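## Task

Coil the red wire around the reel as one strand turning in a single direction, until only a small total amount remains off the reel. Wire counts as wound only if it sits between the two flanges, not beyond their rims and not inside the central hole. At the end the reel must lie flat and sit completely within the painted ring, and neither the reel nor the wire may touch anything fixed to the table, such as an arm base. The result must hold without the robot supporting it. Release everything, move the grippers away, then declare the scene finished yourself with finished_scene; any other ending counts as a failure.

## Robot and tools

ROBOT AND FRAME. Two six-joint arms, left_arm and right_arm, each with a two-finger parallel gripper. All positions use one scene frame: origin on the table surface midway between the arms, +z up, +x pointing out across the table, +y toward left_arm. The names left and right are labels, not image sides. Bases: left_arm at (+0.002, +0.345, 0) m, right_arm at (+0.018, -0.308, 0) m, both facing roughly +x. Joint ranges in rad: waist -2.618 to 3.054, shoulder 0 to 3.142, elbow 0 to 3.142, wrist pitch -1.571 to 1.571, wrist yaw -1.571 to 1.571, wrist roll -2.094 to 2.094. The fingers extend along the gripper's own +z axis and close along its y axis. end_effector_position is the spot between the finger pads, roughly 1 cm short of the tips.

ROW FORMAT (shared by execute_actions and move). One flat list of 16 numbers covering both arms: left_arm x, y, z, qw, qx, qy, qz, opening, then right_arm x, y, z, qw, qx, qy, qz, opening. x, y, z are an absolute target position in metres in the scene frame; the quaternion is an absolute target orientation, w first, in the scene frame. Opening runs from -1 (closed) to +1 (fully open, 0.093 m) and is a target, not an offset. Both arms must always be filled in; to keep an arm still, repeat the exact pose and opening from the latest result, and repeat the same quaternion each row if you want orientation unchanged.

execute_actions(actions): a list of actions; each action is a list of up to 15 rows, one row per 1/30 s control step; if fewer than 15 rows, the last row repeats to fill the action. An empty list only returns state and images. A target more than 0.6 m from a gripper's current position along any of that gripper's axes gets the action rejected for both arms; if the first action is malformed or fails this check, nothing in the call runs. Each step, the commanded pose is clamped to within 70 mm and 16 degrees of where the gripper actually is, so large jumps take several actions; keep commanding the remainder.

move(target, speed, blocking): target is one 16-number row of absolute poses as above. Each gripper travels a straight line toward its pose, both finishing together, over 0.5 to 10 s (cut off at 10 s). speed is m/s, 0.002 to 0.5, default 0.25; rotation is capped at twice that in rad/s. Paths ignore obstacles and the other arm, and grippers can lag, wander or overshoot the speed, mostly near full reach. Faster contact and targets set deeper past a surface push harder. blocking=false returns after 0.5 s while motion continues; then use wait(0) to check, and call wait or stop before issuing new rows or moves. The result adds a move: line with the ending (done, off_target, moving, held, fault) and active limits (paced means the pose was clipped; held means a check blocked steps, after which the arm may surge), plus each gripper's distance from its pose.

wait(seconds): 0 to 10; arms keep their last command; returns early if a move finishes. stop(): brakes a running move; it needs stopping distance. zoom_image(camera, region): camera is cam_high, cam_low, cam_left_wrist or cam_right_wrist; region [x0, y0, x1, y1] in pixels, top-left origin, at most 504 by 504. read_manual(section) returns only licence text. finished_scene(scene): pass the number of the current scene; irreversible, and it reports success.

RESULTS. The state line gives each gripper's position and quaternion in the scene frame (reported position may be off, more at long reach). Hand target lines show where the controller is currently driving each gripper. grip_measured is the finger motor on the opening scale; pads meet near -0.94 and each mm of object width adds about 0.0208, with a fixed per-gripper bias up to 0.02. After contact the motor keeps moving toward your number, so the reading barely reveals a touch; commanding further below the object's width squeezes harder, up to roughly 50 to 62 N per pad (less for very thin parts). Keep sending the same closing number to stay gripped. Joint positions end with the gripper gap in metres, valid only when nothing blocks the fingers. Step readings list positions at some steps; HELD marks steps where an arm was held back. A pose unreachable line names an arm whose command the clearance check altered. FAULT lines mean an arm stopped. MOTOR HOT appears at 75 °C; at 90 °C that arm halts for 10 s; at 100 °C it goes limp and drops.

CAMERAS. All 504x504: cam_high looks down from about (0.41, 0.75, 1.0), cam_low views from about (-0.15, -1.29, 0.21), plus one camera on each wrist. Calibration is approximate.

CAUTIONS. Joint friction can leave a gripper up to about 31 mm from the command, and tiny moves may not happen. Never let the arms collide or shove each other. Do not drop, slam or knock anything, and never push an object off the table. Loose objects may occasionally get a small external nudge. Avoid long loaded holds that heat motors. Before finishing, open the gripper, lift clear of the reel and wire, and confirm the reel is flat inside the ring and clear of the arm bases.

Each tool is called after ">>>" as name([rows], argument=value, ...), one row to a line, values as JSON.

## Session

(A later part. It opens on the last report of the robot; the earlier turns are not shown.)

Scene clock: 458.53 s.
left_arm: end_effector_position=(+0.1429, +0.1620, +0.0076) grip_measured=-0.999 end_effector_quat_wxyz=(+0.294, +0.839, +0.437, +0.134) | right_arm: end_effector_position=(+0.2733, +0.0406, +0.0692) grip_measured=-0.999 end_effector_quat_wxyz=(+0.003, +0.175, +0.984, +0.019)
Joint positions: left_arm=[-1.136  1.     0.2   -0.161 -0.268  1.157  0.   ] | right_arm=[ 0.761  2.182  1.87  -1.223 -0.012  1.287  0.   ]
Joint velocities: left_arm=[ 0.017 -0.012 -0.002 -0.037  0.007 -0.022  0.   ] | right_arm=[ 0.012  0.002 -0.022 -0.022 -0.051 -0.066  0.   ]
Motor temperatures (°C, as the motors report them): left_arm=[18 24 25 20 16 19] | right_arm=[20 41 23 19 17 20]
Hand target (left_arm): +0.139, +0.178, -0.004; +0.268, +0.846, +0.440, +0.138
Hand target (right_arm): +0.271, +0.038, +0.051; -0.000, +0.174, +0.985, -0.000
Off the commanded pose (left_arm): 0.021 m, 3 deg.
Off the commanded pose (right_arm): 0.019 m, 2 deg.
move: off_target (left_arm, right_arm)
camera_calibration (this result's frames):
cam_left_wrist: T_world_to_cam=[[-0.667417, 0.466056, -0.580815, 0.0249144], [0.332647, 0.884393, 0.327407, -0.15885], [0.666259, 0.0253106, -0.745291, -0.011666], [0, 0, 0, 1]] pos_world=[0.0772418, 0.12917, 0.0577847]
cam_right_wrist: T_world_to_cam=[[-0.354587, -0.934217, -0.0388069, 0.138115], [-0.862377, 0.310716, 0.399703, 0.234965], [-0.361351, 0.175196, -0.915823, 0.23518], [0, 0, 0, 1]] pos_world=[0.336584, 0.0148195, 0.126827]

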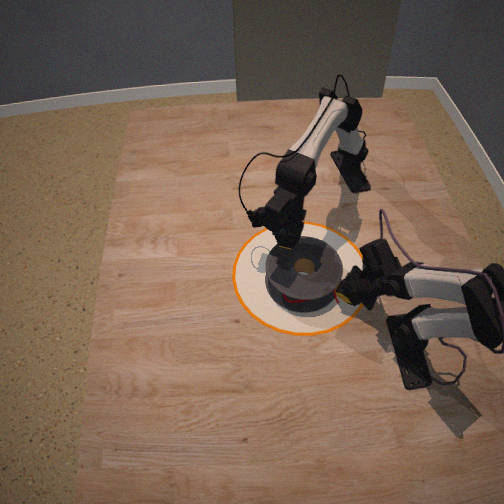

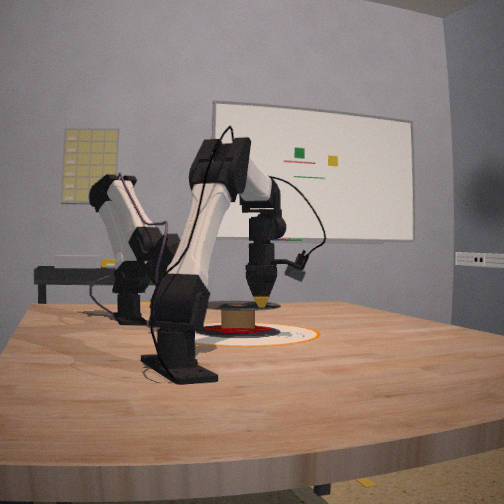

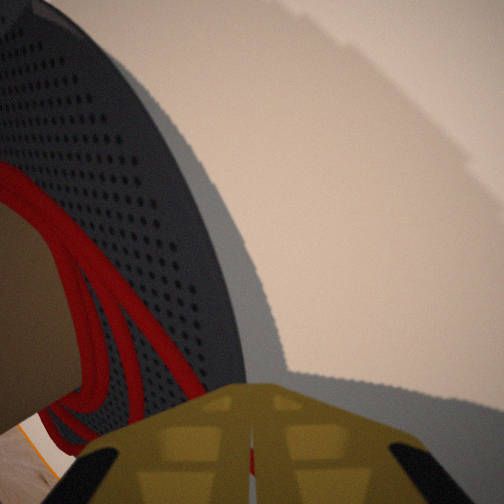

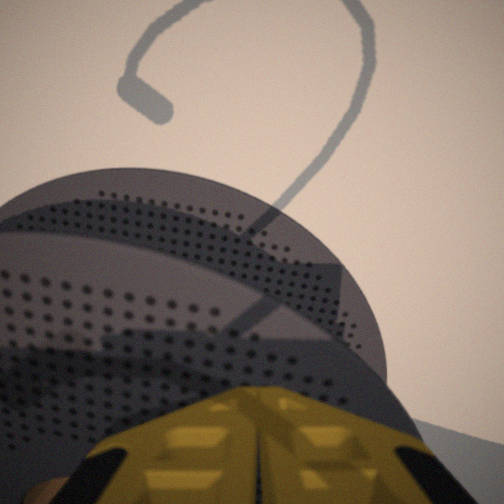

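>>> move(target=[0.125,0.175,0.06,0.2667,0.8459,0.4404,0.1388,-1,0.272,0.039,0.050,0,0.1736,0.9848,0,-1], speed=0.12)

Scene clock: 462.33 s.
left_arm: end_effector_position=(+0.1244, +0.1776, +0.0496) grip_measured=-0.999 end_effector_quat_wxyz=(+0.253, +0.851, +0.441, +0.136) | right_arm: end_effector_position=(+0.2733, +0.0406, +0.0692) grip_measured=-0.999 end_effector_quat_wxyz=(+0.003, +0.175, +0.984, +0.019)
Joint positions: left_arm=[-1.219  0.828  0.377 -0.62  -0.312  1.074  0.   ] | right_arm=[ 0.761  2.182  1.87  -1.223 -0.012  1.287  0.   ]
Joint velocities: left_arm=[-0.007 -0.017  0.002 -0.022  0.007 -0.037  0.   ] | right_arm=[-0.002 -0.007 -0.027 -0.007  0.007  0.022  0.   ]
Motor temperatures (°C, as the motors report them): left_arm=[18 24 25 20 16 19] | right_arm=[20 41 23 19 17 20]
Hand target (left_arm): +0.126, +0.175, +0.059; +0.266, +0.846, +0.441, +0.139
Hand target (right_arm): +0.271, +0.038, +0.051; -0.000, +0.174, +0.985, -0.000
Off the commanded pose (left_arm): 0.011 m, 2 deg.
Off the commanded pose (right_arm): 0.019 m, 2 deg.
move: off_target (left_arm, right_arm)
camera_calibration (this result's frames):
cam_left_wrist: T_world_to_cam=[[-0.692145, 0.502425, -0.518173, 0.0231915], [0.339435, 0.860175, 0.380636, -0.179448], [0.636961, 0.0875693, -0.765907, 0.0251842], [0, 0, 0, 1]] pos_world=[0.0609213, 0.140499, 0.0996102]
cam_right_wrist: T_world_to_cam=[[-0.354587, -0.934217, -0.0388069, 0.138115], [-0.862377, 0.310716, 0.399703, 0.234965], [-0.361351, 0.175196, -0.915823, 0.23518], [0, 0, 0, 1]] pos_world=[0.336584, 0.0148195, 0.126827]

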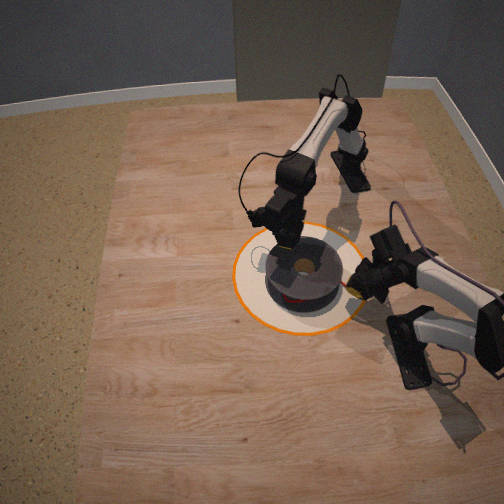

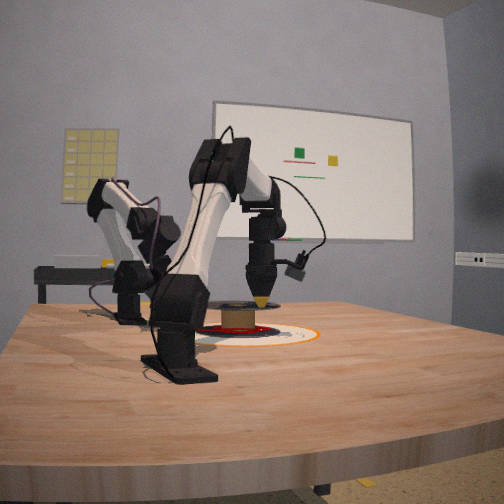

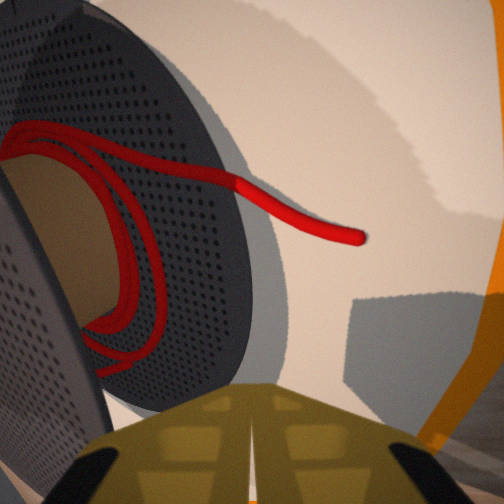

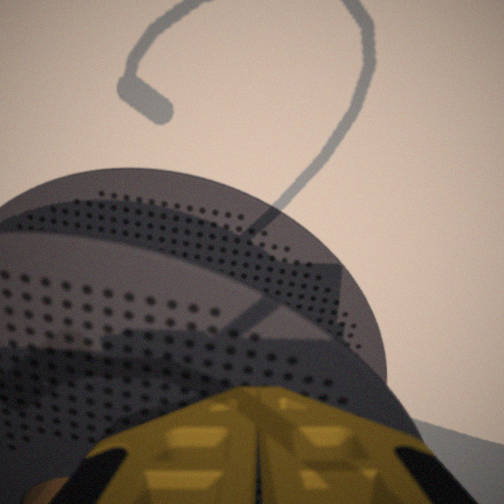

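>>> move(target=[0.10,0.25,0.15,0.1,0.85,0.5,0.05,-1,0.272,0.039,0.12,0,0.1736,0.9848,0,-1], speed=0.15)

>>> move(target=[0.10,0.30,0.18,0,0.85,0.527,0,-1,0.2,-0.17,0.16,0,0.1736,0.9848,0,-1], speed=0.25)

Scene clock: 466.30 s.
left_arm: end_effector_position=(+0.1016, +0.2498, +0.1509) grip_measured=-0.999 end_effector_quat_wxyz=(+0.118, +0.853, +0.504, +0.059) | right_arm: end_effector_position=(+0.2723, +0.0392, +0.1233) grip_measured=-0.999 end_effector_quat_wxyz=(-0.002, +0.175, +0.984, +0.010)
Joint positions: left_arm=[-0.877  0.805  0.893 -1.404 -0.071  1.234  0.   ] | right_arm=[ 0.761  2.209  2.129 -1.475 -0.012  1.287  0.   ]
Joint velocities: left_arm=[-0.017 -0.012  0.032 -0.007 -0.022 -0.007  0.   ] | right_arm=[ 0.012  0.007 -0.012  0.095 -0.051  0.007  0.   ]
Motor temperatures (°C, as the motors report them): left_arm=[18 24 25 20 16 19] | right_arm=[20 41 23 19 17 20]
Hand target (left_arm): +0.101, +0.249, +0.151; +0.103, +0.855, +0.505, +0.050
Hand target (right_arm): +0.273, +0.040, +0.120; -0.000, +0.174, +0.985, +0.000
Off the commanded pose (left_arm): 0.002 m, 2 deg.
Off the commanded pose (right_arm): 0.003 m, 1 deg.
move: done
camera_calibration (this result's frames):
cam_left_wrist: T_world_to_cam=[[-0.850261, 0.476468, -0.223684, 0.00164211], [0.363286, 0.838727, 0.40566, -0.273218], [0.380894, 0.263656, -0.886231, 0.111166], [0, 0, 0, 1]] pos_world=[0.0583101, 0.199064, 0.20972]
cam_right_wrist: T_world_to_cam=[[-0.354936, -0.93469, -0.0193466, 0.136258], [-0.857545, 0.31726, 0.404922, 0.210683], [-0.372339, 0.160312, -0.914146, 0.287936], [0, 0, 0, 1]] pos_world=[0.336243, 0.0143576, 0.180542]

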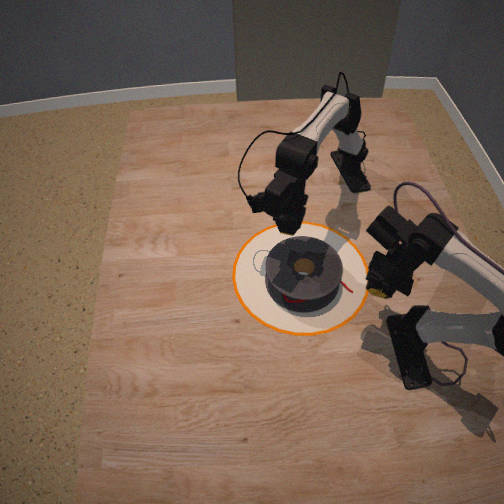

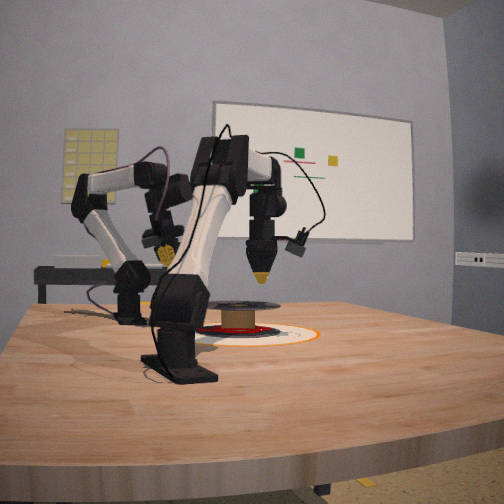

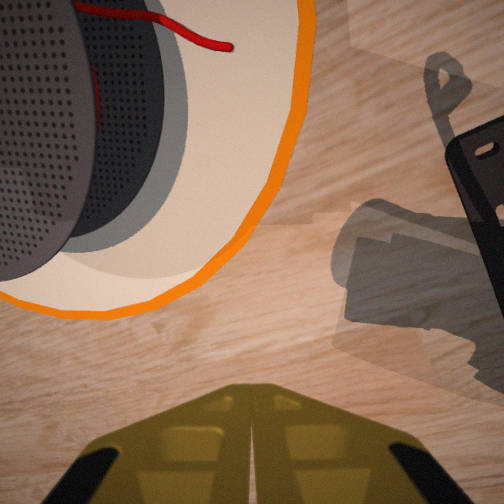

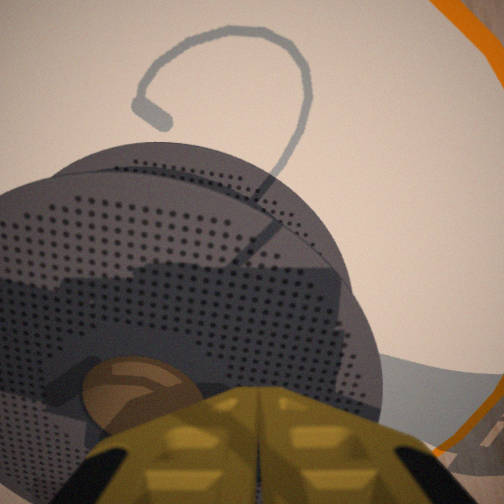

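Scene clock: 467.77 s.
left_arm: end_effector_position=(+0.1053, +0.2981, +0.1738) grip_measured=-0.999 end_effector_quat_wxyz=(+0.094, +0.844, +0.524, +0.065) | right_arm: end_effector_position=(+0.2049, -0.1618, +0.1670) grip_measured=-0.999 end_effector_quat_wxyz=(+0.004, +0.173, +0.985, +0.013)
Joint positions: left_arm=[-0.46   0.776  0.993 -1.558 -0.005  1.599  0.   ] | right_arm=[ 0.483  1.424  1.321 -1.445 -0.012  1.004  0.   ]
Joint velocities: left_arm=[-0.007 -0.022 -0.002  0.037 -0.007  0.051  0.   ] | right_arm=[-0.002  0.007 -0.002 -0.037 -0.037 -0.022  0.   ]
Motor temperatures (°C, as the motors report them): left_arm=[18 23 26 20 16 19] | right_arm=[20 41 23 19 17 20]
Hand target (left_arm): +0.102, +0.298, +0.179; +0.106, +0.843, +0.523, +0.067
Hand target (right_arm): +0.200, -0.168, +0.164; -0.004, +0.174, +0.985, +0.004
Off the commanded pose (left_arm): 0.008 m, 13 deg.
Off the commanded pose (right_arm): 0.012 m, 2 deg.
joint sent to its limit (left arm) — the command would take joint 4 (wrist pitch) past its lower limit, so that joint was sent only as far as its limit.
move: off_target (left_arm, right_arm)
camera_calibration (this result's frames):
cam_left_wrist: T_world_to_cam=[[-0.874988, 0.444871, -0.191015, -0.0066715], [0.330629, 0.837279, 0.435487, -0.325657], [0.353669, 0.31789, -0.879696, 0.10294], [0, 0, 0, 1]] pos_world=[0.0654276, 0.24291, 0.231101]
cam_right_wrist: T_world_to_cam=[[-0.350077, -0.936311, -0.0277223, -0.0745758], [-0.863933, 0.311295, 0.395872, 0.200841], [-0.362029, 0.162536, -0.917887, 0.333925], [0, 0, 0, 1]] pos_world=[0.268297, -0.186622, 0.224931]

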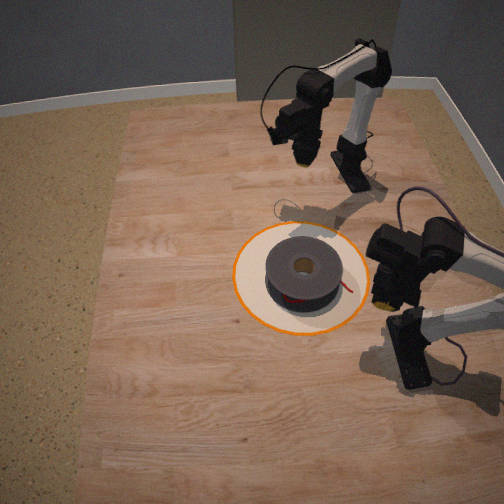

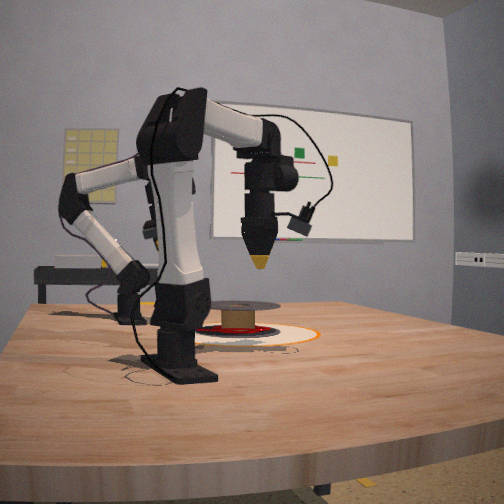

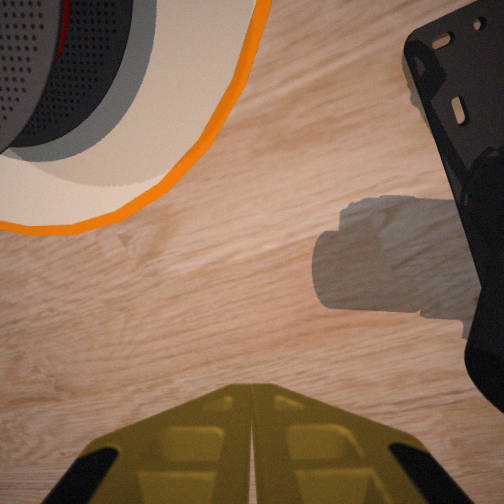

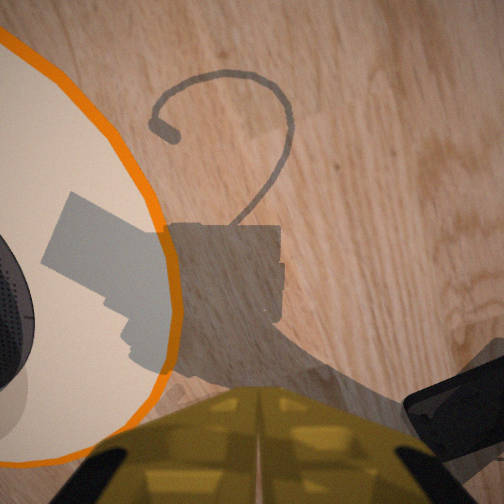

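>>> zoom_image(camera="cam_high", region=[220,200,400,350])

>>> zoom_image(camera="cam_low", region=[170,280,340,370])

Region (220, 200, 400, 350) of cam_high's 504x504 image, scaled by 2.800, with more detail than that image has.

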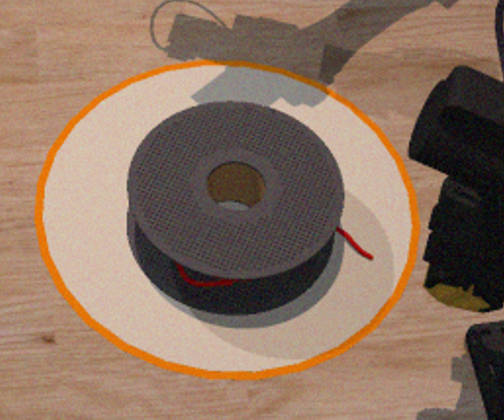

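Region (170, 280, 340, 370) of cam_low's 504x504 image, scaled by 2.965, with more detail than that image has; it fills the top 267 rows of this view, and the rest is white.

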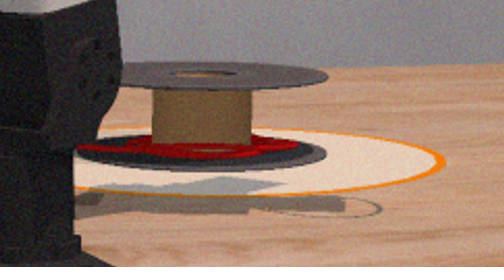

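Scene 1 is finished: the reel is flat and inside the ring, about 4 cm of wire is left out, and both arms are clear.

>>> finished_scene(scene=1)

The scene is finished: the task was done.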